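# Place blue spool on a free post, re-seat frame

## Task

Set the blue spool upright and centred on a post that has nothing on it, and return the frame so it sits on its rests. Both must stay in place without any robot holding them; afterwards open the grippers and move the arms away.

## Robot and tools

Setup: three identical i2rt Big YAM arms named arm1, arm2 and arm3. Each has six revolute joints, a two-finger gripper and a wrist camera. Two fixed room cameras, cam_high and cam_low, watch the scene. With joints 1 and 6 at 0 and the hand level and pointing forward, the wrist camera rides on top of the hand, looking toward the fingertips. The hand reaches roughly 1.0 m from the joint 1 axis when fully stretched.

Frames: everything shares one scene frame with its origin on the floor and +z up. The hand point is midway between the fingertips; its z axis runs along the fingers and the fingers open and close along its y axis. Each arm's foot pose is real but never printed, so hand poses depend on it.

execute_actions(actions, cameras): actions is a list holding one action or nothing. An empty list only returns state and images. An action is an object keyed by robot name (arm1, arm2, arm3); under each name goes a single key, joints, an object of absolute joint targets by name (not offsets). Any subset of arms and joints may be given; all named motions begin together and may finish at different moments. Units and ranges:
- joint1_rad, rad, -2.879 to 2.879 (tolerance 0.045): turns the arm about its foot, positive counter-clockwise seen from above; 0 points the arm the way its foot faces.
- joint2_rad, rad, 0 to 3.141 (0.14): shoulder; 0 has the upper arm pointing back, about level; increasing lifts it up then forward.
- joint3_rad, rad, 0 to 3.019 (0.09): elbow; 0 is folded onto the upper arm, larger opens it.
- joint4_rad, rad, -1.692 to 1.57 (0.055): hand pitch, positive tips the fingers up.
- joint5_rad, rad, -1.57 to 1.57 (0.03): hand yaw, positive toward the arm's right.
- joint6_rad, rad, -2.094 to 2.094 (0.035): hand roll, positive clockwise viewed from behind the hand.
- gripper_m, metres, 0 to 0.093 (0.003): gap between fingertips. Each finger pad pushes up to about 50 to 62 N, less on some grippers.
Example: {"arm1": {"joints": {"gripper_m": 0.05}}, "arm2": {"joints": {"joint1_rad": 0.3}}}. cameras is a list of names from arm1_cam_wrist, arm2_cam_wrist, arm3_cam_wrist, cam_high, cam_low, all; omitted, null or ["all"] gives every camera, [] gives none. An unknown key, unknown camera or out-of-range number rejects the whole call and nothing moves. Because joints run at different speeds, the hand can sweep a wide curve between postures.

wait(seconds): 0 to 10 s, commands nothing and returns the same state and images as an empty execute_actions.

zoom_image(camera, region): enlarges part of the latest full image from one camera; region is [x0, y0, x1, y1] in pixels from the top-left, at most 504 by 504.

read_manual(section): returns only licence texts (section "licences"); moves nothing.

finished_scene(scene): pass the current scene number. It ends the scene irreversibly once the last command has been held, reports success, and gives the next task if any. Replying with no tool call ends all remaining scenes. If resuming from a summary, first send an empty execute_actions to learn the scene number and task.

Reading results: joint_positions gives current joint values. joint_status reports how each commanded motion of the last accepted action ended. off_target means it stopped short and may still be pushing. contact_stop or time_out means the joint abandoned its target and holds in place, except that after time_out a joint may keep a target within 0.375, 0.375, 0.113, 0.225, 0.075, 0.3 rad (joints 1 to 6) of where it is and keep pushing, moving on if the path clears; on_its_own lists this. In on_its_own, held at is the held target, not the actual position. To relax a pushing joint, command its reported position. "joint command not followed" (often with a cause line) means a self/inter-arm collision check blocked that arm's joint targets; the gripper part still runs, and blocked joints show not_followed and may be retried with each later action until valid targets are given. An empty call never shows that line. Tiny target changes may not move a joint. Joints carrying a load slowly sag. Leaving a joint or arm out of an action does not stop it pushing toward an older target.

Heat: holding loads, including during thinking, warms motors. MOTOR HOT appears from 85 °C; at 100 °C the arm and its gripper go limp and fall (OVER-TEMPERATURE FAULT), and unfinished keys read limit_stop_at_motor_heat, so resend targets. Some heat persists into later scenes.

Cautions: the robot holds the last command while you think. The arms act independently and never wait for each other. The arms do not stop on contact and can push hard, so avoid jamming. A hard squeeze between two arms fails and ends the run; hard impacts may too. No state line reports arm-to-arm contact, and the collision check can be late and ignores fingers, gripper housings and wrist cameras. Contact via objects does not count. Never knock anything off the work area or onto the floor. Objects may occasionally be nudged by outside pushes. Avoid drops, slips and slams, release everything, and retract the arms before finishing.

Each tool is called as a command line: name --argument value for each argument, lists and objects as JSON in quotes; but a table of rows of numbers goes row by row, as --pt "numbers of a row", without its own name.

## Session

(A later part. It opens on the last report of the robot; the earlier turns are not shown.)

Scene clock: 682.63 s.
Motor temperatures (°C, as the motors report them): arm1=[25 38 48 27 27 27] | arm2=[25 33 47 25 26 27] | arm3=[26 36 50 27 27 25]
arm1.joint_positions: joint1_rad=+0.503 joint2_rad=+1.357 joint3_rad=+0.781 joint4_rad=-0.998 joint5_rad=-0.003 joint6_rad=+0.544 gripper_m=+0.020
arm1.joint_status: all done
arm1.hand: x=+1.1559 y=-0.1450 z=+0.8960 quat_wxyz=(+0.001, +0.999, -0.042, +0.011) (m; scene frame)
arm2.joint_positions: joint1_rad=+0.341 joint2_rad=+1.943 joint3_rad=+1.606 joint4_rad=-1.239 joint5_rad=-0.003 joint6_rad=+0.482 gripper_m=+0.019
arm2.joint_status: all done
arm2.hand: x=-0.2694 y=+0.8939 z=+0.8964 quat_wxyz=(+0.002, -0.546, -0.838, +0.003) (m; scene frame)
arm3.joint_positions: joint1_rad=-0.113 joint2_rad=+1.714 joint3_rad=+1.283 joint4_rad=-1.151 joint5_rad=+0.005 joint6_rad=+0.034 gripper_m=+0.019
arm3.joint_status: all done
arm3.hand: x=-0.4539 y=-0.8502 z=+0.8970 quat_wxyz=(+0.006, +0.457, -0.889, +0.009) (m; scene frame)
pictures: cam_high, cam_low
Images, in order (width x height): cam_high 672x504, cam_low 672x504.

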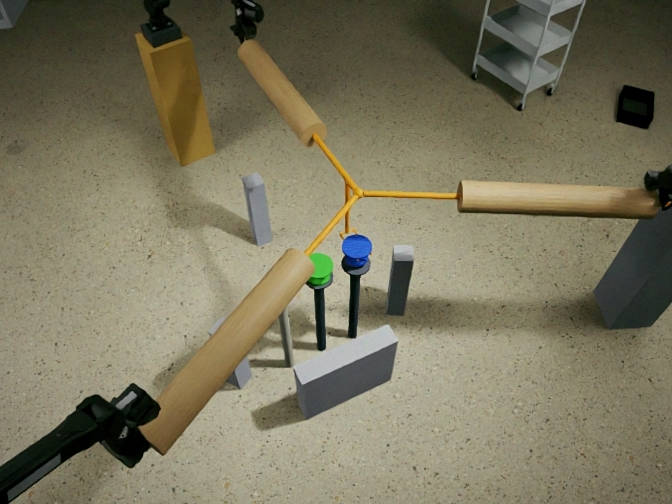

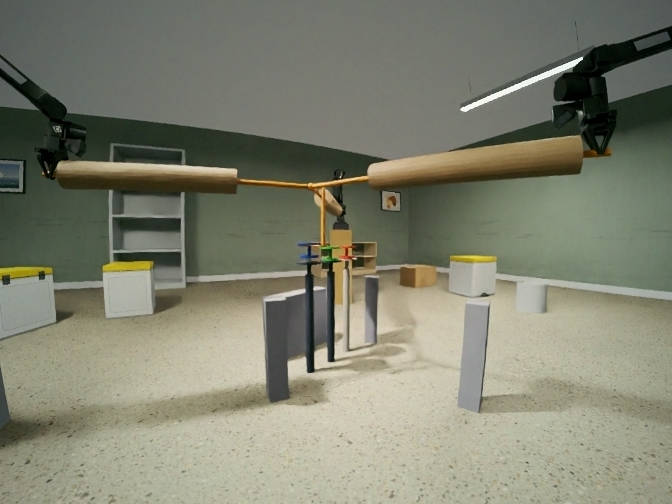

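execute_actions --actions '[{"arm1": {"joints": {"joint1_rad": 0.52, "joint2_rad": 1.381, "joint3_rad": 0.789, "joint4_rad": -0.945, "joint6_rad": 0.563}}, "arm2": {"joints": {"joint1_rad": 0.325, "joint2_rad": 1.933, "joint3_rad": 1.605, "joint4_rad": -1.213, "joint6_rad": 0.462}}, "arm3": {"joints": {"joint2_rad": 1.691, "joint3_rad": 1.255, "joint4_rad": -1.103}}}]' --cameras '["cam_high", "cam_low"]'

zoom_image --camera "cam_high" --region '[300, 200, 410, 310]'

zoom_image --camera "cam_low" --region '[270, 200, 390, 290]'

Scene clock: 707.57 s.
Motor temperatures (°C, as the motors report them): arm1=[25 38 46 27 27 27] | arm2=[25 33 43 25 26 27] | arm3=[26 36 45 27 27 25]
arm1.joint_positions: joint1_rad=+0.511 joint2_rad=+1.390 joint3_rad=+0.777 joint4_rad=-0.960 joint5_rad=-0.003 joint6_rad=+0.551 gripper_m=+0.020
arm1.joint_status: all done
arm1.hand: x=+1.1523 y=-0.1498 z=+0.8849 quat_wxyz=(+0.002, +0.999, -0.042, +0.010) (m; scene frame)
arm2.joint_positions: joint1_rad=+0.332 joint2_rad=+1.945 joint3_rad=+1.593 joint4_rad=-1.217 joint5_rad=-0.003 joint6_rad=+0.472 gripper_m=+0.019
arm2.joint_status: all done
arm2.hand: x=-0.2727 y=+0.8893 z=+0.8903 quat_wxyz=(-0.001, -0.546, -0.838, +0.003) (m; scene frame)
arm3.joint_positions: joint1_rad=-0.113 joint2_rad=+1.714 joint3_rad=+1.249 joint4_rad=-1.117 joint5_rad=+0.004 joint6_rad=+0.034 gripper_m=+0.019
arm3.joint_status: all done
arm3.hand: x=-0.4572 y=-0.8547 z=+0.8854 quat_wxyz=(+0.007, +0.457, -0.889, +0.008) (m; scene frame)
pictures: cam_high, cam_low
Images, in order (width x height): cam_high 672x504, cam_low 672x504.

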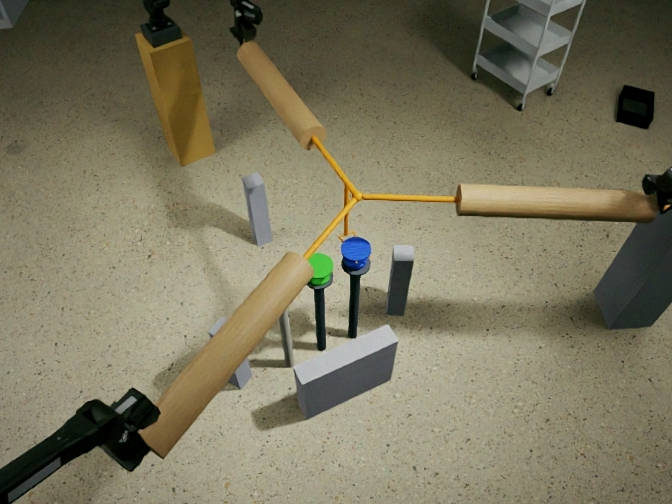

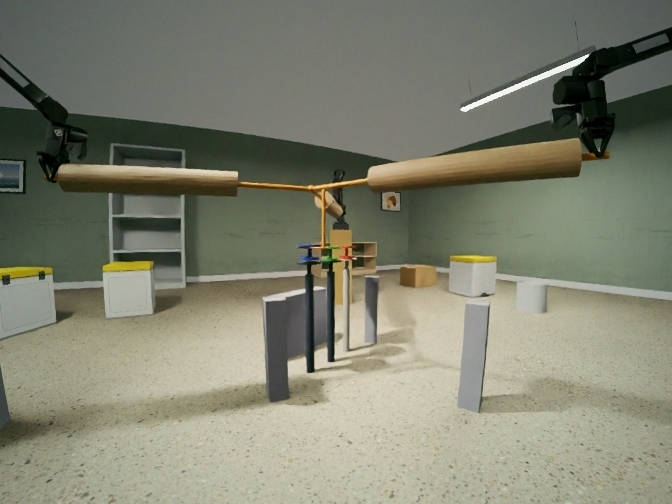

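Region (300, 200, 410, 310) of cam_high's 672x504 image, scaled by 4.582, with more detail than that image has.

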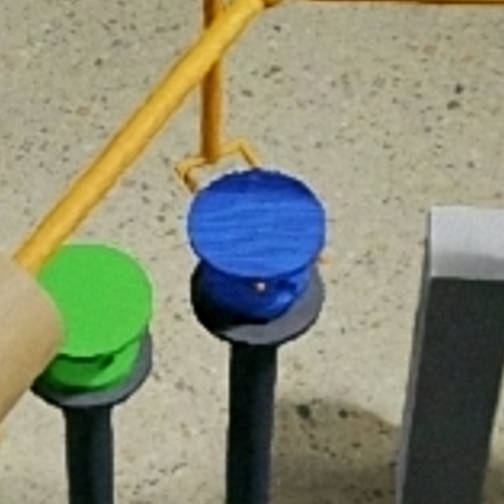

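Region (270, 200, 390, 290) of cam_low's 672x504 image, scaled by 4.200, with more detail than that image has; it fills the top 378 rows of this view, and the rest is white.

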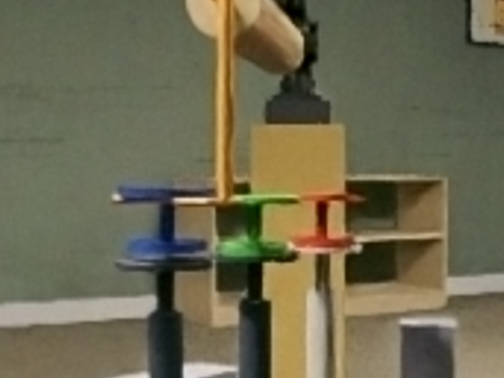

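execute_actions --actions '[{"arm1": {"joints": {"joint1_rad": 0.531, "joint2_rad": 1.404, "joint3_rad": 0.773, "joint4_rad": -0.905, "joint6_rad": 0.574}}, "arm2": {"joints": {"joint2_rad": 1.95, "joint3_rad": 1.60, "joint4_rad": -1.197}}, "arm3": {"joints": {"joint1_rad": -0.128, "joint2_rad": 1.708, "joint3_rad": 1.237, "joint4_rad": -1.073, "joint6_rad": 0.015}}}]' --cameras '["cam_high", "cam_low"]'

zoom_image --camera "cam_high" --region '[300, 200, 410, 310]'

zoom_image --camera "cam_low" --region '[270, 200, 390, 290]'

Scene clock: 731.37 s.
Motor temperatures (°C, as the motors report them): arm1=[25 38 46 27 27 27] | arm2=[25 33 42 25 26 27] | arm3=[26 37 43 27 27 25]
arm1.joint_positions: joint1_rad=+0.521 joint2_rad=+1.411 joint3_rad=+0.763 joint4_rad=-0.922 joint5_rad=-0.003 joint6_rad=+0.561 gripper_m=+0.020
arm1.joint_status: all done
arm1.hand: x=+1.1531 y=-0.1532 z=+0.8740 quat_wxyz=(+0.002, +0.999, -0.042, +0.009) (m; scene frame)
arm2.joint_positions: joint1_rad=+0.332 joint2_rad=+1.965 joint3_rad=+1.591 joint4_rad=-1.198 joint5_rad=-0.003 joint6_rad=+0.472 gripper_m=+0.019
arm2.joint_status: all done
arm2.hand: x=-0.2706 y=+0.8875 z=+0.8784 quat_wxyz=(+0.000, -0.546, -0.838, +0.003) (m; scene frame)
arm3.joint_positions: joint1_rad=-0.115 joint2_rad=+1.715 joint3_rad=+1.231 joint4_rad=-1.090 joint5_rad=+0.004 joint6_rad=+0.032 gripper_m=+0.019
arm3.joint_status: all done
arm3.hand: x=-0.4570 y=-0.8560 z=+0.8791 quat_wxyz=(+0.003, +0.457, -0.889, +0.006) (m; scene frame)
pictures: cam_high, cam_low
Images, in order (width x height): cam_high 672x504, cam_low 672x504.

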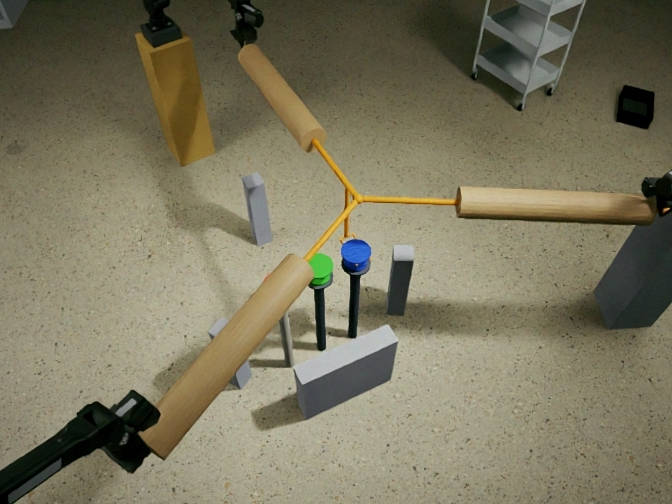

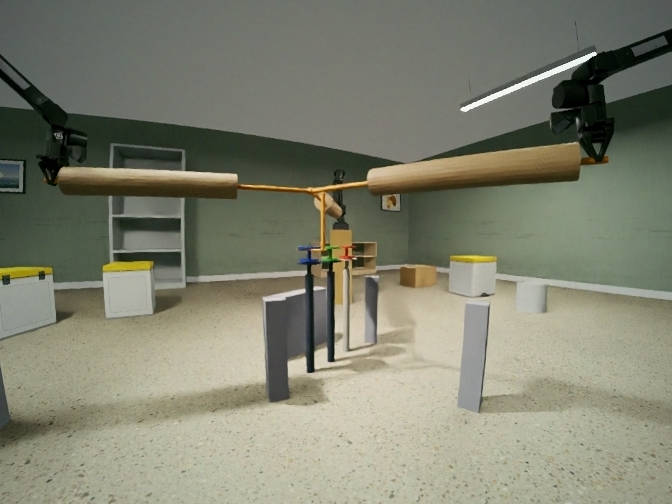

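Region (300, 200, 410, 310) of cam_high's 672x504 image, scaled by 4.582, with more detail than that image has.

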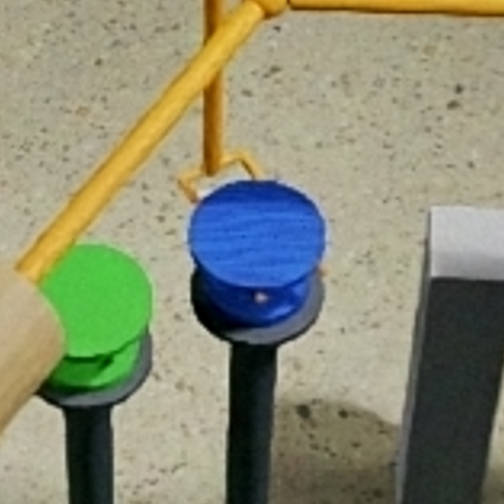

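Region (270, 200, 390, 290) of cam_low's 672x504 image, scaled by 4.200, with more detail than that image has; it fills the top 378 rows of this view, and the rest is white.

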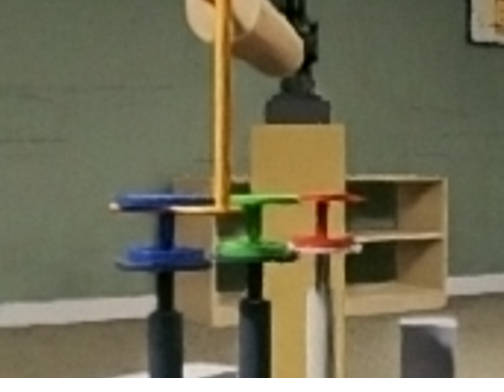

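execute_actions --actions '[{"arm1": {"joints": {"joint2_rad": 1.449, "joint3_rad": 0.745, "joint4_rad": -0.832}}, "arm2": {"joints": {"joint2_rad": 1.974, "joint3_rad": 1.572, "joint4_rad": -1.146}}, "arm3": {"joints": {"joint2_rad": 1.735, "joint3_rad": 1.206, "joint4_rad": -1.01}}}]' --cameras '["cam_high", "cam_low"]'

zoom_image --camera "cam_low" --region '[270, 200, 390, 290]'

Scene clock: 739.90 s.
Motor temperatures (°C, as the motors report them): arm1=[25 37 46 27 27 27] | arm2=[25 34 42 25 26 27] | arm3=[26 36 43 27 27 25]
arm1.joint_positions: joint1_rad=+0.521 joint2_rad=+1.460 joint3_rad=+0.737 joint4_rad=-0.847 joint5_rad=-0.003 joint6_rad=+0.562 gripper_m=+0.020
arm1.joint_status: all done
arm1.hand: x=+1.1531 y=-0.1534 z=+0.8509 quat_wxyz=(+0.002, +0.999, -0.042, +0.009) (m; scene frame)
arm2.joint_positions: joint1_rad=+0.332 joint2_rad=+1.990 joint3_rad=+1.563 joint4_rad=-1.144 joint5_rad=-0.003 joint6_rad=+0.472 gripper_m=+0.019
arm2.joint_status: all done
arm2.hand: x=-0.2703 y=+0.8870 z=+0.8545 quat_wxyz=(+0.000, -0.546, -0.838, +0.003) (m; scene frame)
arm3.joint_positions: joint1_rad=-0.116 joint2_rad=+1.748 joint3_rad=+1.200 joint4_rad=-1.025 joint5_rad=+0.004 joint6_rad=+0.031 gripper_m=+0.019
arm3.joint_status: all done
arm3.hand: x=-0.4568 y=-0.8562 z=+0.8534 quat_wxyz=(+0.003, +0.458, -0.889, +0.006) (m; scene frame)
pictures: cam_high, cam_low
Images, in order (width x height): cam_high 672x504, cam_low 672x504.

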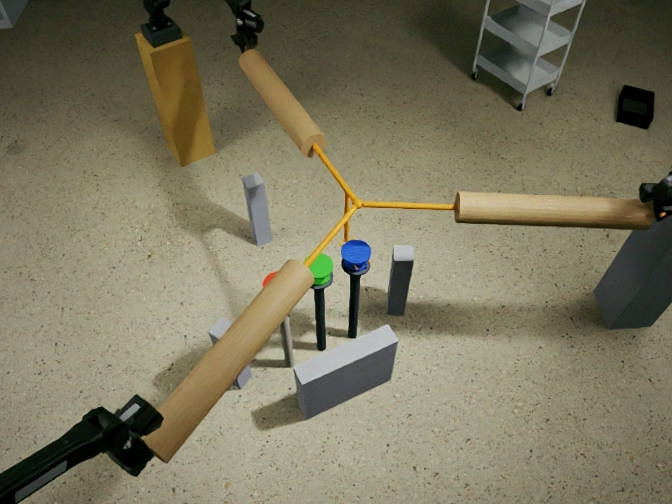

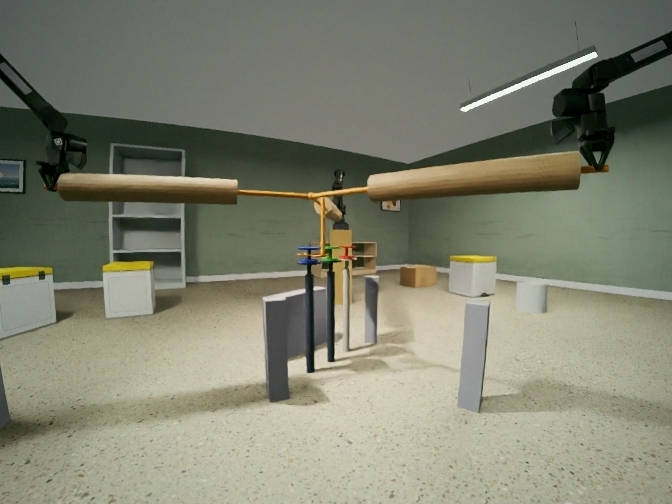

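Region (270, 200, 390, 290) of cam_low's 672x504 image, scaled by 4.200, with more detail than that image has; it fills the top 378 rows of this view, and the rest is white.

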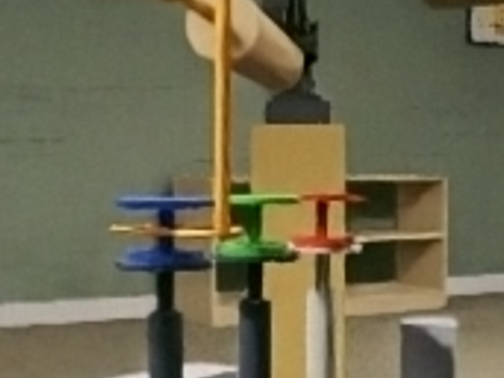

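execute_actions --actions '[{"arm1": {"joints": {"joint1_rad": 0.366, "joint2_rad": 1.45, "joint3_rad": 0.76, "joint4_rad": -0.84, "joint6_rad": 0.40}}, "arm2": {"joints": {"joint1_rad": 0.374, "joint2_rad": 1.861, "joint3_rad": 1.411, "joint4_rad": -1.088, "joint6_rad": 0.52}}, "arm3": {"joints": {"joint1_rad": -0.028, "joint2_rad": 1.795, "joint3_rad": 1.348, "joint4_rad": -1.065, "joint6_rad": 0.124}}}]' --cameras '[]'

execute_actions --actions '[{"arm1": {"joints": {"joint1_rad": 0.22, "joint2_rad": 1.469, "joint3_rad": 0.81, "joint4_rad": -0.855, "joint6_rad": 0.255}}, "arm2": {"joints": {"joint1_rad": 0.423, "joint2_rad": 1.763, "joint3_rad": 1.265, "joint4_rad": -1.039, "joint6_rad": 0.569}}, "arm3": {"joints": {"joint1_rad": 0.046, "joint2_rad": 1.867, "joint3_rad": 1.456, "joint4_rad": -1.101, "joint6_rad": 0.198}}}]' --cameras '[]'

execute_actions --actions '[{"arm1": {"joints": {"joint1_rad": 0.084, "joint2_rad": 1.504, "joint3_rad": 0.853, "joint4_rad": -0.865, "joint6_rad": 0.119}}, "arm2": {"joints": {"joint1_rad": 0.481, "joint2_rad": 1.672, "joint3_rad": 1.133, "joint4_rad": -1.001, "joint6_rad": 0.627}}, "arm3": {"joints": {"joint1_rad": 0.112, "joint2_rad": 1.947, "joint3_rad": 1.581, "joint4_rad": -1.146, "joint6_rad": 0.264}}}]' --cameras '["cam_high", "cam_low"]'

zoom_image --camera "cam_high" --region '[260, 150, 420, 310]'

zoom_image --camera "cam_low" --region '[270, 200, 390, 290]'

Scene clock: 786.83 s.
Motor temperatures (°C, as the motors report them): arm1=[25 37 45 27 27 27] | arm2=[25 34 42 25 26 27] | arm3=[26 36 43 27 27 25]
arm1.joint_positions: joint1_rad=+0.362 joint2_rad=+1.460 joint3_rad=+0.737 joint4_rad=-0.846 joint5_rad=-0.002 joint6_rad=+0.403 gripper_m=+0.020
arm1.joint_status: all done
arm1.hand: x=+1.1322 y=-0.1046 z=+0.8504 quat_wxyz=(+0.002, +0.999, -0.042, +0.008) (m; scene frame)
arm2.joint_positions: joint1_rad=+0.379 joint2_rad=+1.888 joint3_rad=+1.398 joint4_rad=-1.085 joint5_rad=-0.004 joint6_rad=+0.518 gripper_m=+0.019
arm2.joint_status: all done
arm2.hand: x=-0.2896 y=+0.9360 z=+0.8530 quat_wxyz=(+0.002, -0.545, -0.838, +0.003) (m; scene frame)
arm3.joint_positions: joint1_rad=-0.027 joint2_rad=+1.808 joint3_rad=+1.295 joint4_rad=-1.052 joint5_rad=+0.005 joint6_rad=+0.119 gripper_m=+0.019
arm3.joint_status: all done
arm3.hand: x=-0.4785 y=-0.8076 z=+0.8560 quat_wxyz=(-0.002, +0.458, -0.889, +0.005) (m; scene frame)
pictures: none
No camera images: the call's "cameras" was empty. Leave "cameras" out to get every camera's image.

Scene clock: 787.73 s.
Motor temperatures (°C, as the motors report them): arm1=[25 37 46 27 27 27] | arm2=[25 34 42 25 26 27] | arm3=[26 36 43 27 27 25]
arm1.joint_positions: joint1_rad=+0.217 joint2_rad=+1.471 joint3_rad=+0.759 joint4_rad=-0.846 joint5_rad=+0.000 joint6_rad=+0.258 gripper_m=+0.020
arm1.joint_status: all done
arm1.hand: x=+1.1107 y=-0.0588 z=+0.8528 quat_wxyz=(+0.002, +0.999, -0.042, +0.002) (m; scene frame)
arm2.joint_positions: joint1_rad=+0.426 joint2_rad=+1.786 joint3_rad=+1.252 joint4_rad=-1.039 joint5_rad=-0.004 joint6_rad=+0.566 gripper_m=+0.019
arm2.joint_status: all done
arm2.hand: x=-0.3106 y=+0.9805 z=+0.8550 quat_wxyz=(+0.000, -0.545, -0.838, +0.003) (m; scene frame)
arm3.joint_positions: joint1_rad=+0.046 joint2_rad=+1.880 joint3_rad=+1.402 joint4_rad=-1.090 joint5_rad=+0.006 joint6_rad=+0.192 gripper_m=+0.019
arm3.joint_status: all done
arm3.hand: x=-0.4989 y=-0.7635 z=+0.8551 quat_wxyz=(+0.000, +0.458, -0.889, +0.006) (m; scene frame)
pictures: none
No camera images: the call's "cameras" was empty. Leave "cameras" out to get every camera's image.

Scene clock: 788.63 s.
Motor temperatures (°C, as the motors report them): arm1=[25 37 46 27 27 27] | arm2=[25 34 42 25 26 27] | arm3=[26 36 44 27 27 25]
arm1.joint_positions: joint1_rad=+0.081 joint2_rad=+1.511 joint3_rad=+0.805 joint4_rad=-0.853 joint5_rad=+0.001 joint6_rad=+0.121 gripper_m=+0.020
arm1.joint_status: all done
arm1.hand: x=+1.0893 y=-0.0127 z=+0.8528 quat_wxyz=(+0.001, +0.999, -0.042, +0.002) (m; scene frame)
arm2.joint_positions: joint1_rad=+0.485 joint2_rad=+1.694 joint3_rad=+1.120 joint4_rad=-0.999 joint5_rad=-0.005 joint6_rad=+0.624 gripper_m=+0.019
arm2.joint_status: all done
arm2.hand: x=-0.3309 y=+1.0265 z=+0.8536 quat_wxyz=(+0.001, -0.545, -0.839, +0.003) (m; scene frame)
arm3.joint_positions: joint1_rad=+0.112 joint2_rad=+1.960 joint3_rad=+1.524 joint4_rad=-1.134 joint5_rad=+0.005 joint6_rad=+0.258 gripper_m=+0.019
arm3.joint_status: all done
arm3.hand: x=-0.5201 y=-0.7184 z=+0.8537 quat_wxyz=(+0.001, +0.458, -0.889, +0.006) (m; scene frame)
pictures: cam_high, cam_low
Images, in order (width x height): cam_high 672x504, cam_low 672x504.

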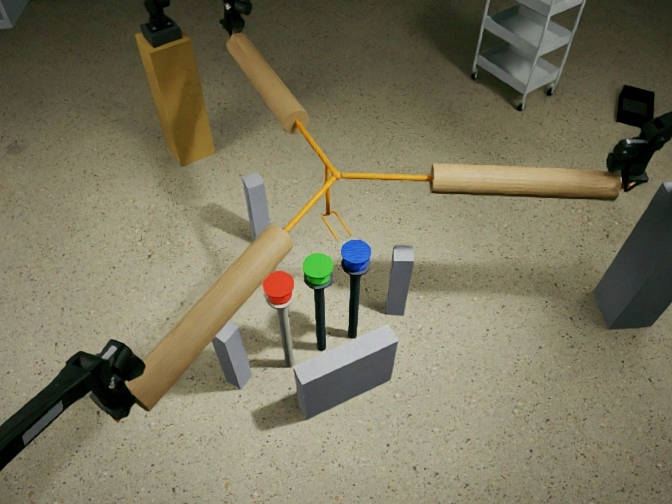

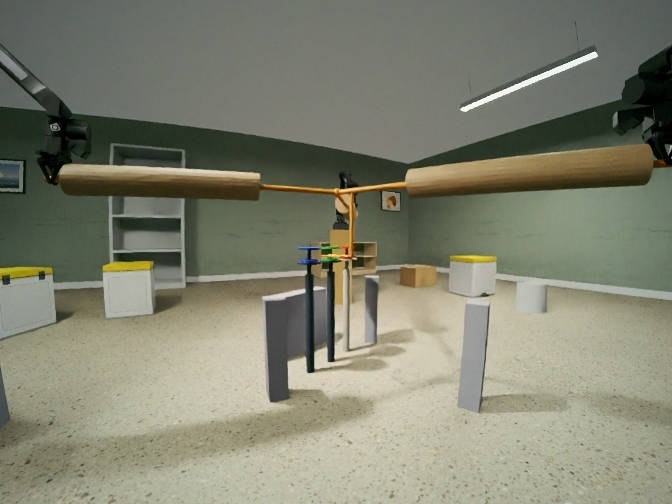

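Region (260, 150, 420, 310) of cam_high's 672x504 image, scaled by 3.150, with more detail than that image has.

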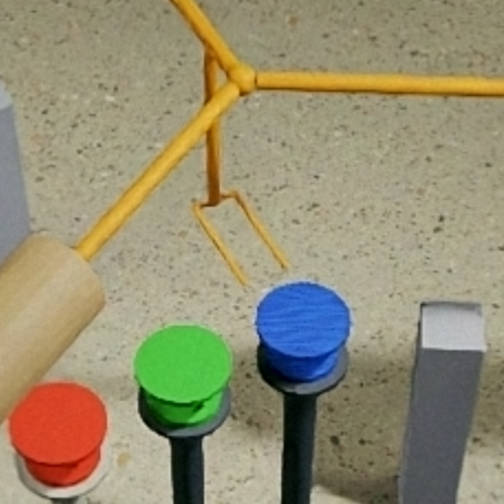

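Region (270, 200, 390, 290) of cam_low's 672x504 image, scaled by 4.200, with more detail than that image has; it fills the top 378 rows of this view, and the rest is white.

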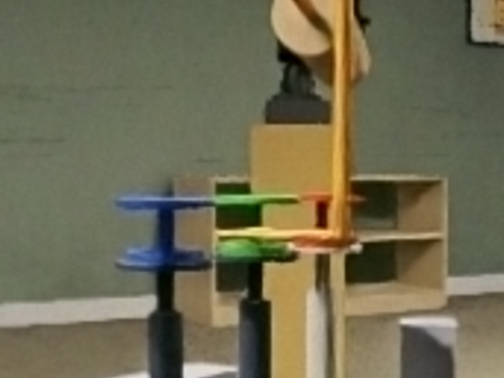

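execute_actions --actions '[{"arm1": {"joints": {"joint1_rad": 0.061, "joint2_rad": 1.636, "joint3_rad": 1.023, "joint4_rad": -0.905, "joint6_rad": 0.098}}, "arm2": {"joints": {"joint1_rad": 0.421, "joint2_rad": 1.55, "joint3_rad": 0.971, "joint4_rad": -0.968, "joint6_rad": 0.555}}, "arm3": {"joints": {"joint1_rad": 0.21, "joint2_rad": 1.92, "joint3_rad": 1.502, "joint4_rad": -1.113, "joint6_rad": 0.363}}}]' --cameras '[]'

execute_actions --actions '[{"arm1": {"joints": {"joint1_rad": 0.04, "joint2_rad": 1.762, "joint3_rad": 1.211, "joint4_rad": -0.96, "joint6_rad": 0.077}}, "arm2": {"joints": {"joint1_rad": 0.347, "joint2_rad": 1.423, "joint3_rad": 0.822, "joint4_rad": -0.95, "joint6_rad": 0.481}}, "arm3": {"joints": {"joint1_rad": 0.318, "joint2_rad": 1.911, "joint3_rad": 1.488, "joint4_rad": -1.108, "joint6_rad": 0.471}}}]' --cameras '[]'

execute_actions --actions '[{"arm1": {"joints": {"joint1_rad": 0.025, "joint2_rad": 1.887, "joint3_rad": 1.413, "joint4_rad": -1.03, "joint6_rad": 0.064}}, "arm2": {"joints": {"joint1_rad": 0.252, "joint2_rad": 1.302, "joint3_rad": 0.70, "joint4_rad": -0.96, "joint6_rad": 0.386}}, "arm3": {"joints": {"joint1_rad": 0.424, "joint2_rad": 1.915, "joint3_rad": 1.50, "joint4_rad": -1.112, "joint6_rad": 0.577}}}]' --cameras '["cam_high"]'

Scene clock: 804.57 s.
Motor temperatures (°C, as the motors report them): arm1=[25 37 48 27 27 27] | arm2=[25 33 42 25 26 27] | arm3=[26 38 47 27 27 25]
arm1.joint_positions: joint1_rad=+0.059 joint2_rad=+1.651 joint3_rad=+0.981 joint4_rad=-0.891 joint5_rad=+0.005 joint6_rad=+0.098 gripper_m=+0.020
arm1.joint_status: all done
arm1.hand: x=+1.0281 y=-0.0053 z=+0.8521 quat_wxyz=(-0.002, +0.999, -0.041, +0.003) (m; scene frame)
arm2.joint_positions: joint1_rad=+0.426 joint2_rad=+1.566 joint3_rad=+0.955 joint4_rad=-0.963 joint5_rad=-0.009 joint6_rad=+0.567 gripper_m=+0.019
arm2.joint_status: all done
arm2.hand: x=-0.3916 y=+1.0355 z=+0.8534 quat_wxyz=(+0.002, -0.546, -0.838, +0.000) (m; scene frame)
arm3.joint_positions: joint1_rad=+0.219 joint2_rad=+1.954 joint3_rad=+1.494 joint4_rad=-1.125 joint5_rad=+0.002 joint6_rad=+0.365 gripper_m=+0.019
arm3.joint_status: all done
arm3.hand: x=-0.5818 y=-0.7086 z=+0.8468 quat_wxyz=(+0.006, +0.458, -0.889, +0.010) (m; scene frame)
pictures: none
No camera images: the call's "cameras" was empty. Leave "cameras" out to get every camera's image.

Scene clock: 805.53 s.
Motor temperatures (°C, as the motors report them): arm1=[25 37 49 27 27 27] | arm2=[25 33 42 25 26 27] | arm3=[26 38 47 27 27 25]
arm1.joint_positions: joint1_rad=+0.036 joint2_rad=+1.778 joint3_rad=+1.163 joint4_rad=-0.945 joint5_rad=+0.004 joint6_rad=+0.073 gripper_m=+0.020
arm1.joint_status: all done
arm1.hand: x=+0.9690 y=+0.0050 z=+0.8522 quat_wxyz=(-0.001, +0.999, -0.041, +0.003) (m; scene frame)
arm2.joint_positions: joint1_rad=+0.353 joint2_rad=+1.437 joint3_rad=+0.804 joint4_rad=-0.946 joint5_rad=-0.006 joint6_rad=+0.492 gripper_m=+0.019
arm2.joint_status: all done
arm2.hand: x=-0.4523 y=+1.0449 z=+0.8524 quat_wxyz=(+0.003, -0.545, -0.838, +0.001) (m; scene frame)
arm3.joint_positions: joint1_rad=+0.325 joint2_rad=+1.943 joint3_rad=+1.476 joint4_rad=-1.110 joint5_rad=+0.003 joint6_rad=+0.472 gripper_m=+0.019
arm3.joint_status: all done
arm3.hand: x=-0.6406 y=-0.6995 z=+0.8467 quat_wxyz=(+0.003, +0.458, -0.889, +0.007) (m; scene frame)
pictures: none
No camera images: the call's "cameras" was empty. Leave "cameras" out to get every camera's image.

Scene clock: 806.50 s.
Motor temperatures (°C, as the motors report them): arm1=[25 37 49 27 27 27] | arm2=[25 33 42 25 26 27] | arm3=[26 38 47 27 27 25]
arm1.joint_positions: joint1_rad=+0.023 joint2_rad=+1.905 joint3_rad=+1.355 joint4_rad=-1.011 joint5_rad=+0.003 joint6_rad=+0.061 gripper_m=+0.020
arm1.joint_status: all done
arm1.hand: x=+0.9115 y=+0.0117 z=+0.8512 quat_wxyz=(+0.000, +0.999, -0.040, +0.003) (m; scene frame)
arm2.joint_positions: joint1_rad=+0.252 joint2_rad=+1.313 joint3_rad=+0.683 joint4_rad=-0.954 joint5_rad=-0.002 joint6_rad=+0.393 gripper_m=+0.019
arm2.joint_status: all done
arm2.hand: x=-0.5107 y=+1.0516 z=+0.8524 quat_wxyz=(+0.006, -0.546, -0.838, +0.003) (m; scene frame)
arm3.joint_positions: joint1_rad=+0.428 joint2_rad=+1.943 joint3_rad=+1.476 joint4_rad=-1.108 joint5_rad=+0.004 joint6_rad=+0.574 gripper_m=+0.019
arm3.joint_status: all done
arm3.hand: x=-0.6981 y=-0.6932 z=+0.8466 quat_wxyz=(+0.002, +0.458, -0.889, +0.007) (m; scene frame)
pictures: cam_high
Images, in order (width x height): cam_high 672x504.

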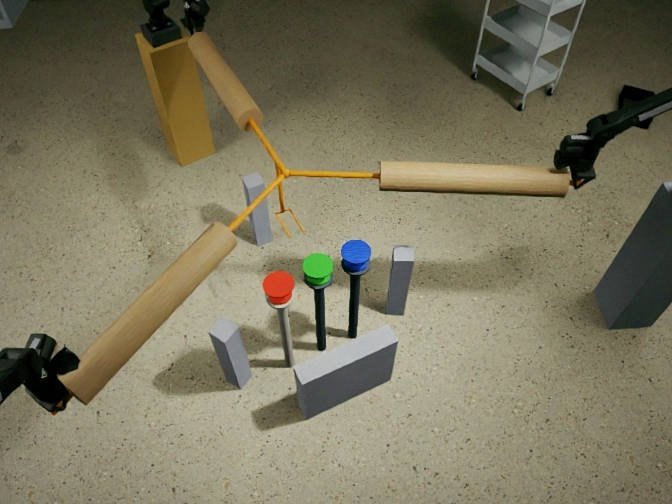

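execute_actions --actions '[{"arm1": {"joints": {"joint1_rad": 0.024, "joint2_rad": 2.021, "joint3_rad": 1.326, "joint4_rad": -0.834, "joint6_rad": 0.07}}, "arm2": {"joints": {"joint1_rad": 0.262, "joint2_rad": 1.506, "joint3_rad": 0.617, "joint4_rad": -0.666, "joint6_rad": 0.402}}, "arm3": {"joints": {"joint1_rad": 0.422, "joint2_rad": 2.031, "joint3_rad": 1.429, "joint4_rad": -0.931, "joint6_rad": 0.57}}}]' --cameras '[]'

execute_actions --actions '[{"arm1": {"joints": {"joint2_rad": 2.214, "joint3_rad": 1.33, "joint4_rad": -0.643}}, "arm2": {"joints": {"joint1_rad": 0.266, "joint2_rad": 1.84, "joint3_rad": 0.583, "joint4_rad": -0.302, "joint6_rad": 0.406}}, "arm3": {"joints": {"joint2_rad": 2.205, "joint3_rad": 1.408, "joint4_rad": -0.739}}}]' --cameras '[]'

execute_actions --actions '[{"arm1": {"joints": {"joint2_rad": 2.433, "joint3_rad": 1.417, "joint4_rad": -0.493}}, "arm2": {"joints": {"joint1_rad": 0.27, "joint2_rad": 2.205, "joint3_rad": 0.651, "joint4_rad": -0.003, "joint6_rad": 0.41}}, "arm3": {"joints": {"joint2_rad": 2.41, "joint3_rad": 1.48, "joint4_rad": -0.584}}}]' --cameras '[]'

execute_actions --actions '[{"arm1": {"joints": {"joint2_rad": 2.55, "joint3_rad": 1.477, "joint4_rad": -0.437}}, "arm2": {"joints": {"joint1_rad": 0.272, "joint2_rad": 2.378, "joint3_rad": 0.714, "joint4_rad": 0.105, "joint6_rad": 0.412}}, "arm3": {"joints": {"joint2_rad": 2.521, "joint3_rad": 1.531, "joint4_rad": -0.524}}}]' --cameras '["cam_high", "cam_low"]'

Scene clock: 828.43 s.
Motor temperatures (°C, as the motors report them): arm1=[25 40 52 27 27 27] | arm2=[25 32 42 25 26 27] | arm3=[26 39 45 27 27 25]
arm1.joint_positions: joint1_rad=+0.021 joint2_rad=+2.060 joint3_rad=+1.320 joint4_rad=-0.838 joint5_rad=+0.001 joint6_rad=+0.061 gripper_m=+0.020
arm1.joint_status: all done
arm1.hand: x=+0.9116 y=+0.0128 z=+0.7598 quat_wxyz=(+0.000, +0.999, -0.042, +0.012) (m; scene frame)
arm2.joint_positions: joint1_rad=+0.255 joint2_rad=+1.523 joint3_rad=+0.606 joint4_rad=-0.678 joint5_rad=-0.003 joint6_rad=+0.394 gripper_m=+0.019
arm2.joint_status: all done
arm2.hand: x=-0.5089 y=+1.0506 z=+0.7724 quat_wxyz=(+0.011, -0.545, -0.838, +0.001) (m; scene frame)
arm3.joint_positions: joint1_rad=+0.424 joint2_rad=+2.065 joint3_rad=+1.421 joint4_rad=-0.935 joint5_rad=+0.001 joint6_rad=+0.572 gripper_m=+0.019
arm3.joint_status: all done
arm3.hand: x=-0.6962 y=-0.6922 z=+0.7622 quat_wxyz=(+0.004, +0.457, -0.890, +0.008) (m; scene frame)
pictures: none
No camera images: the call's "cameras" was empty. Leave "cameras" out to get every camera's image.

Scene clock: 829.53 s.
Motor temperatures (°C, as the motors report them): arm1=[25 40 51 27 27 27] | arm2=[25 32 41 25 26 27] | arm3=[26 39 45 27 27 25]
arm1.joint_positions: joint1_rad=+0.021 joint2_rad=+2.248 joint3_rad=+1.316 joint4_rad=-0.641 joint5_rad=+0.003 joint6_rad=+0.061 gripper_m=+0.020
arm1.joint_status: all done
arm1.hand: x=+0.9138 y=+0.0126 z=+0.6610 quat_wxyz=(-0.001, +0.999, -0.042, +0.010) (m; scene frame)
arm2.joint_positions: joint1_rad=+0.261 joint2_rad=+1.850 joint3_rad=+0.578 joint4_rad=-0.313 joint5_rad=-0.005 joint6_rad=+0.399 gripper_m=+0.019
arm2.joint_status: all done
arm2.hand: x=-0.5065 y=+1.0495 z=+0.6743 quat_wxyz=(+0.006, -0.545, -0.838, +0.001) (m; scene frame)
arm3.joint_positions: joint1_rad=+0.417 joint2_rad=+2.240 joint3_rad=+1.405 joint4_rad=-0.740 joint5_rad=+0.001 joint6_rad=+0.566 gripper_m=+0.019
arm3.joint_status: all done
arm3.hand: x=-0.6926 y=-0.6926 z=+0.6621 quat_wxyz=(+0.003, +0.457, -0.890, +0.006) (m; scene frame)
pictures: none
No camera images: the call's "cameras" was empty. Leave "cameras" out to get every camera's image.

Scene clock: 830.57 s.
Motor temperatures (°C, as the motors report them): arm1=[25 40 51 27 27 27] | arm2=[25 32 41 25 26 27] | arm3=[26 39 45 27 27 25]
arm1.joint_positions: joint1_rad=+0.028 joint2_rad=+2.466 joint3_rad=+1.387 joint4_rad=-0.495 joint5_rad=+0.001 joint6_rad=+0.065 gripper_m=+0.020
arm1.joint_status: all done
arm1.hand: x=+0.9154 y=+0.0086 z=+0.5623 quat_wxyz=(+0.000, +0.999, -0.040, +0.010) (m; scene frame)
arm2.joint_positions: joint1_rad=+0.268 joint2_rad=+2.216 joint3_rad=+0.651 joint4_rad=-0.015 joint5_rad=-0.002 joint6_rad=+0.406 gripper_m=+0.019
arm2.joint_status: all done
arm2.hand: x=-0.5030 y=+1.0474 z=+0.5740 quat_wxyz=(+0.004, -0.545, -0.839, +0.003) (m; scene frame)
arm3.joint_positions: joint1_rad=+0.414 joint2_rad=+2.440 joint3_rad=+1.448 joint4_rad=-0.578 joint5_rad=+0.002 joint6_rad=+0.563 gripper_m=+0.019
arm3.joint_status: all done
arm3.hand: x=-0.6904 y=-0.6949 z=+0.5633 quat_wxyz=(+0.001, +0.456, -0.890, +0.004) (m; scene frame)
pictures: none
No camera images: the call's "cameras" was empty. Leave "cameras" out to get every camera's image.

Scene clock: 831.43 s.
Motor temperatures (°C, as the motors report them): arm1=[25 40 50 27 27 27] | arm2=[25 32 41 25 26 27] | arm3=[26 39 45 27 27 25]
arm1.joint_positions: joint1_rad=+0.028 joint2_rad=+2.570 joint3_rad=+1.445 joint4_rad=-0.444 joint5_rad=-0.001 joint6_rad=+0.066 gripper_m=+0.020
arm1.joint_status: all done
arm1.hand: x=+0.9132 y=+0.0082 z=+0.5182 quat_wxyz=(+0.001, +0.999, -0.041, +0.007) (m; scene frame)
arm2.joint_positions: joint1_rad=+0.269 joint2_rad=+2.391 joint3_rad=+0.716 joint4_rad=+0.096 joint5_rad=-0.002 joint6_rad=+0.408 gripper_m=+0.019
arm2.joint_status: all done
arm2.hand: x=-0.5036 y=+1.0477 z=+0.5228 quat_wxyz=(+0.004, -0.545, -0.838, +0.003) (m; scene frame)
arm3.joint_positions: joint1_rad=+0.418 joint2_rad=+2.539 joint3_rad=+1.496 joint4_rad=-0.526 joint5_rad=+0.004 joint6_rad=+0.566 gripper_m=+0.019
arm3.joint_status: all done
arm3.hand: x=-0.6922 y=-0.6941 z=+0.5191 quat_wxyz=(+0.000, +0.457, -0.890, +0.004) (m; scene frame)
pictures: cam_high, cam_low
Images, in order (width x height): cam_high 672x504, cam_low 672x504.

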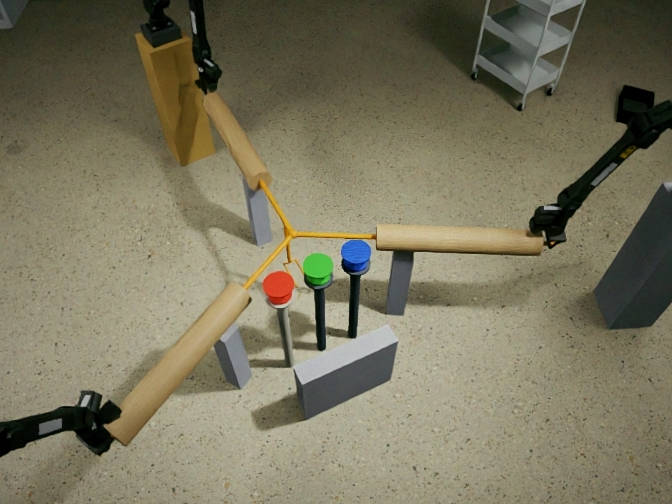

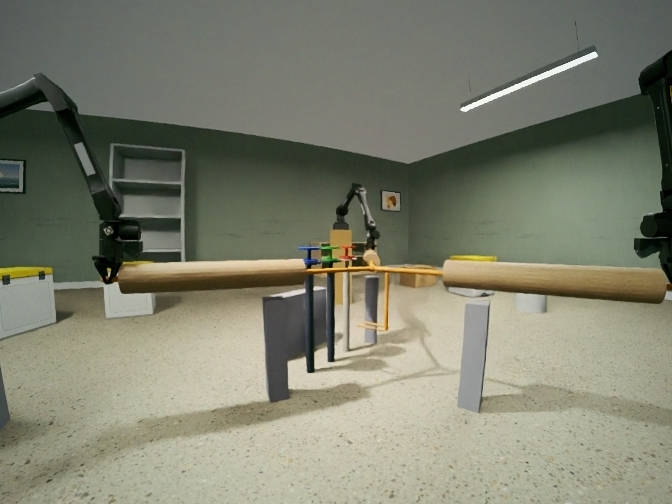

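execute_actions --actions '[{"arm1": {"joints": {"joint1_rad": 0.018, "joint2_rad": 2.635, "joint3_rad": 1.541, "joint4_rad": -0.409}}, "arm2": {"joints": {"joint2_rad": 2.497, "joint3_rad": 0.766, "joint4_rad": 0.164}}, "arm3": {"joints": {"joint1_rad": 0.425, "joint2_rad": 2.602, "joint3_rad": 1.589, "joint4_rad": -0.494}}}]' --cameras '[]'

execute_actions --actions '[{"arm1": {"joints": {"joint2_rad": 2.672, "joint3_rad": 1.553, "joint4_rad": -0.399}}, "arm2": {"joints": {"joint2_rad": 2.54, "joint3_rad": 0.788, "joint4_rad": 0.183}}, "arm3": {"joints": {"joint2_rad": 2.638, "joint3_rad": 1.597, "joint4_rad": -0.483}}}]' --cameras '["cam_high", "cam_low"]'

Scene clock: 841.30 s.
Motor temperatures (°C, as the motors report them): arm1=[25 42 48 27 27 27] | arm2=[25 32 39 25 26 27] | arm3=[26 40 44 27 27 25]
arm1.joint_positions: joint1_rad=+0.025 joint2_rad=+2.654 joint3_rad=+1.506 joint4_rad=-0.418 joint5_rad=-0.001 joint6_rad=+0.066 gripper_m=+0.020
arm1.joint_status: all done
arm1.hand: x=+0.9104 y=+0.0094 z=+0.4839 quat_wxyz=(+0.001, +0.999, -0.042, +0.007) (m; scene frame)
arm2.joint_positions: joint1_rad=+0.269 joint2_rad=+2.509 joint3_rad=+0.770 joint4_rad=+0.157 joint5_rad=-0.004 joint6_rad=+0.408 gripper_m=+0.019
arm2.joint_status: all done
arm2.hand: x=-0.5055 y=+1.0494 z=+0.4868 quat_wxyz=(+0.005, -0.545, -0.838, +0.002) (m; scene frame)
arm3.joint_positions: joint1_rad=+0.422 joint2_rad=+2.620 joint3_rad=+1.550 joint4_rad=-0.500 joint5_rad=+0.003 joint6_rad=+0.567 gripper_m=+0.019
arm3.joint_status: all done
arm3.hand: x=-0.6946 y=-0.6920 z=+0.4850 quat_wxyz=(+0.001, +0.458, -0.889, +0.004) (m; scene frame)
pictures: none
No camera images: the call's "cameras" was empty. Leave "cameras" out to get every camera's image.

Scene clock: 841.97 s.
Motor temperatures (°C, as the motors report them): arm1=[25 42 47 27 27 27] | arm2=[25 32 39 25 26 27] | arm3=[26 40 43 27 27 25]
arm1.joint_positions: joint1_rad=+0.025 joint2_rad=+2.675 joint3_rad=+1.519 joint4_rad=-0.411 joint5_rad=-0.001 joint6_rad=+0.066 gripper_m=+0.020
arm1.joint_status: all done
arm1.hand: x=+0.9106 y=+0.0094 z=+0.4751 quat_wxyz=(+0.001, +0.999, -0.042, +0.006) (m; scene frame)
arm2.joint_positions: joint1_rad=+0.269 joint2_rad=+2.545 joint3_rad=+0.789 joint4_rad=+0.174 joint5_rad=-0.004 joint6_rad=+0.408 gripper_m=+0.019
arm2.joint_status: all done
arm2.hand: x=-0.5058 y=+1.0495 z=+0.4753 quat_wxyz=(+0.005, -0.545, -0.838, +0.002) (m; scene frame)
arm3.joint_positions: joint1_rad=+0.422 joint2_rad=+2.641 joint3_rad=+1.562 joint4_rad=-0.491 joint5_rad=+0.003 joint6_rad=+0.567 gripper_m=+0.019
arm3.joint_status: all done
arm3.hand: x=-0.6946 y=-0.6923 z=+0.4759 quat_wxyz=(+0.001, +0.458, -0.889, +0.004) (m; scene frame)
pictures: cam_high, cam_low
Images, in order (width x height): cam_high 672x504, cam_low 672x504.

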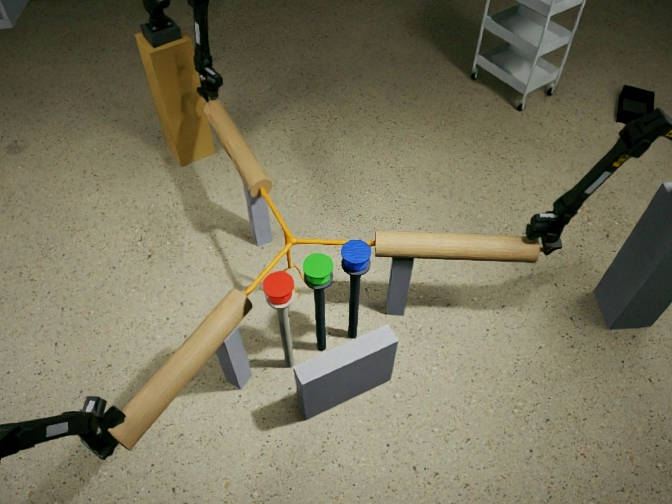

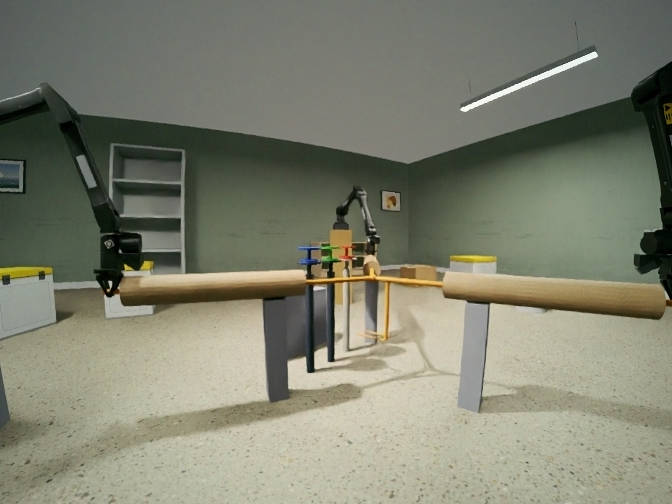

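execute_actions --actions '[{"arm1": {"joints": {"joint2_rad": 2.68, "joint3_rad": 1.525, "gripper_m": 0.06}}, "arm2": {"joints": {"joint2_rad": 2.546, "gripper_m": 0.06}}, "arm3": {"joints": {"joint2_rad": 2.645, "joint3_rad": 1.568, "gripper_m": 0.06}}}]' --cameras '[]'

execute_actions --actions '[{"arm1": {"joints": {"joint2_rad": 2.42, "joint3_rad": 1.33, "joint4_rad": -0.48}}, "arm2": {"joints": {"joint2_rad": 2.2, "joint3_rad": 0.6, "joint4_rad": 0.02}}, "arm3": {"joints": {"joint2_rad": 2.40, "joint3_rad": 1.39, "joint4_rad": -0.56}}}]' --cameras '[]'

execute_actions --actions '[{"arm1": {"joints": {"joint2_rad": 1.98, "joint3_rad": 0.885, "joint4_rad": -0.47}}, "arm2": {"joints": {"joint2_rad": 1.85, "joint3_rad": 0.57, "joint4_rad": -0.3}}, "arm3": {"joints": {"joint2_rad": 1.98, "joint3_rad": 0.885, "joint4_rad": -0.47}}}]' --cameras '["cam_high", "cam_low"]'

Scene clock: 854.27 s.
Motor temperatures (°C, as the motors report them): arm1=[25 42 46 27 27 27] | arm2=[25 32 38 25 26 27] | arm3=[26 40 42 27 27 25]
arm1.joint_positions: joint1_rad=+0.025 joint2_rad=+2.676 joint3_rad=+1.519 joint4_rad=-0.410 joint5_rad=-0.001 joint6_rad=+0.066 gripper_m=+0.060
arm1.joint_status: all done
arm1.hand: x=+0.9107 y=+0.0094 z=+0.4749 quat_wxyz=(+0.001, +0.999, -0.042, +0.006) (m; scene frame)
arm2.joint_positions: joint1_rad=+0.269 joint2_rad=+2.545 joint3_rad=+0.789 joint4_rad=+0.174 joint5_rad=-0.004 joint6_rad=+0.408 gripper_m=+0.060
arm2.joint_status: all done
arm2.hand: x=-0.5058 y=+1.0495 z=+0.4753 quat_wxyz=(+0.005, -0.545, -0.838, +0.002) (m; scene frame)
arm3.joint_positions: joint1_rad=+0.422 joint2_rad=+2.641 joint3_rad=+1.562 joint4_rad=-0.491 joint5_rad=+0.002 joint6_rad=+0.567 gripper_m=+0.060
arm3.joint_status: all done
arm3.hand: x=-0.6946 y=-0.6923 z=+0.4759 quat_wxyz=(+0.001, +0.458, -0.889, +0.004) (m; scene frame)
pictures: none
No camera images: the call's "cameras" was empty. Leave "cameras" out to get every camera's image.

Scene clock: 855.47 s.
Motor temperatures (°C, as the motors report them): arm1=[25 42 46 27 27 27] | arm2=[25 32 38 25 26 27] | arm3=[26 40 42 27 27 25]
arm1.joint_positions: joint1_rad=+0.025 joint2_rad=+2.404 joint3_rad=+1.328 joint4_rad=-0.473 joint5_rad=-0.001 joint6_rad=+0.066 gripper_m=+0.060
arm1.joint_status: all done
arm1.hand: x=+0.9197 y=+0.0094 z=+0.5837 quat_wxyz=(+0.002, +0.999, -0.042, -0.003) (m; scene frame)
arm2.joint_positions: joint1_rad=+0.269 joint2_rad=+2.193 joint3_rad=+0.602 joint4_rad=+0.024 joint5_rad=-0.004 joint6_rad=+0.408 gripper_m=+0.060
arm2.joint_status: all done
arm2.hand: x=-0.5119 y=+1.0566 z=+0.5804 quat_wxyz=(-0.003, -0.545, -0.838, +0.003) (m; scene frame)
arm3.joint_positions: joint1_rad=+0.422 joint2_rad=+2.379 joint3_rad=+1.394 joint4_rad=-0.555 joint5_rad=+0.002 joint6_rad=+0.567 gripper_m=+0.060
arm3.joint_status: all done
arm3.hand: x=-0.6949 y=-0.6974 z=+0.5850 quat_wxyz=(-0.006, +0.458, -0.889, -0.009) (m; scene frame)
pictures: none
No camera images: the call's "cameras" was empty. Leave "cameras" out to get every camera's image.

Scene clock: 856.70 s.
Motor temperatures (°C, as the motors report them): arm1=[25 42 45 27 27 27] | arm2=[25 32 38 25 26 27] | arm3=[26 40 42 27 27 25]
arm1.joint_positions: joint1_rad=+0.025 joint2_rad=+1.966 joint3_rad=+0.890 joint4_rad=-0.473 joint5_rad=-0.001 joint6_rad=+0.066 gripper_m=+0.060
arm1.joint_status: all done
arm1.hand: x=+1.0350 y=+0.0075 z=+0.7045 quat_wxyz=(+0.002, +0.999, -0.042, -0.003) (m; scene frame)
arm2.joint_positions: joint1_rad=+0.269 joint2_rad=+1.843 joint3_rad=+0.566 joint4_rad=-0.291 joint5_rad=-0.004 joint6_rad=+0.408 gripper_m=+0.060
arm2.joint_status: all done
arm2.hand: x=-0.5046 y=+1.0511 z=+0.6751 quat_wxyz=(-0.003, -0.545, -0.838, +0.003) (m; scene frame)
arm3.joint_positions: joint1_rad=+0.422 joint2_rad=+1.968 joint3_rad=+0.887 joint4_rad=-0.481 joint5_rad=+0.002 joint6_rad=+0.567 gripper_m=+0.060
arm3.joint_status: all done
arm3.hand: x=-0.7026 y=-0.8444 z=+0.6779 quat_wxyz=(-0.001, +0.458, -0.889, +0.000) (m; scene frame)
pictures: cam_high, cam_low
Images, in order (width x height): cam_high 672x504, cam_low 672x504.

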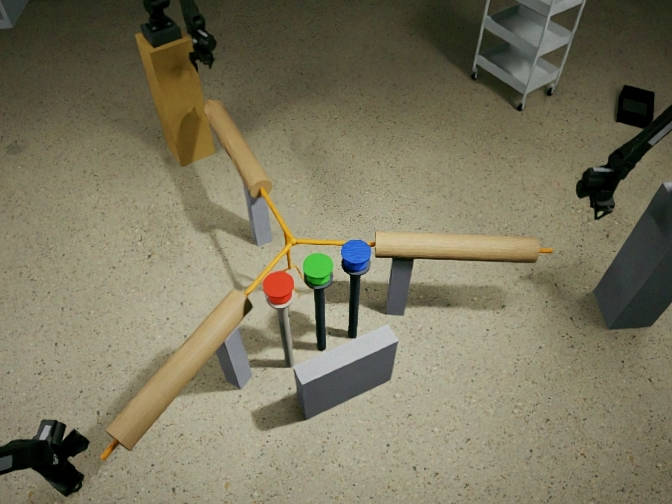

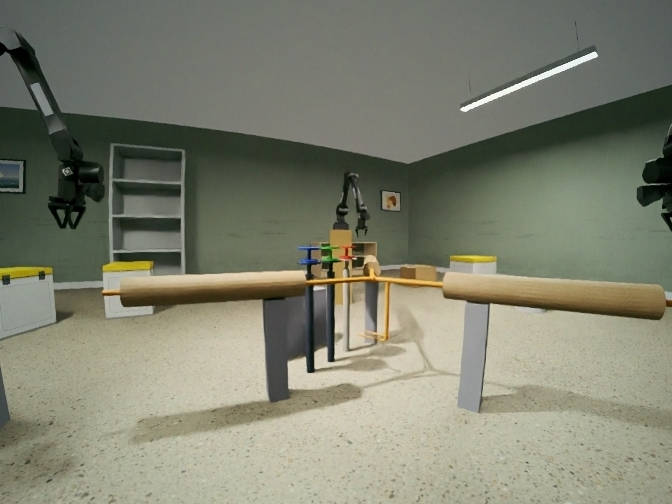

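The frame is back on its rests, the blue spool is centred on the empty post, and all three arms are clear.

finished_scene --scene 1

The scene is finished: the task was done.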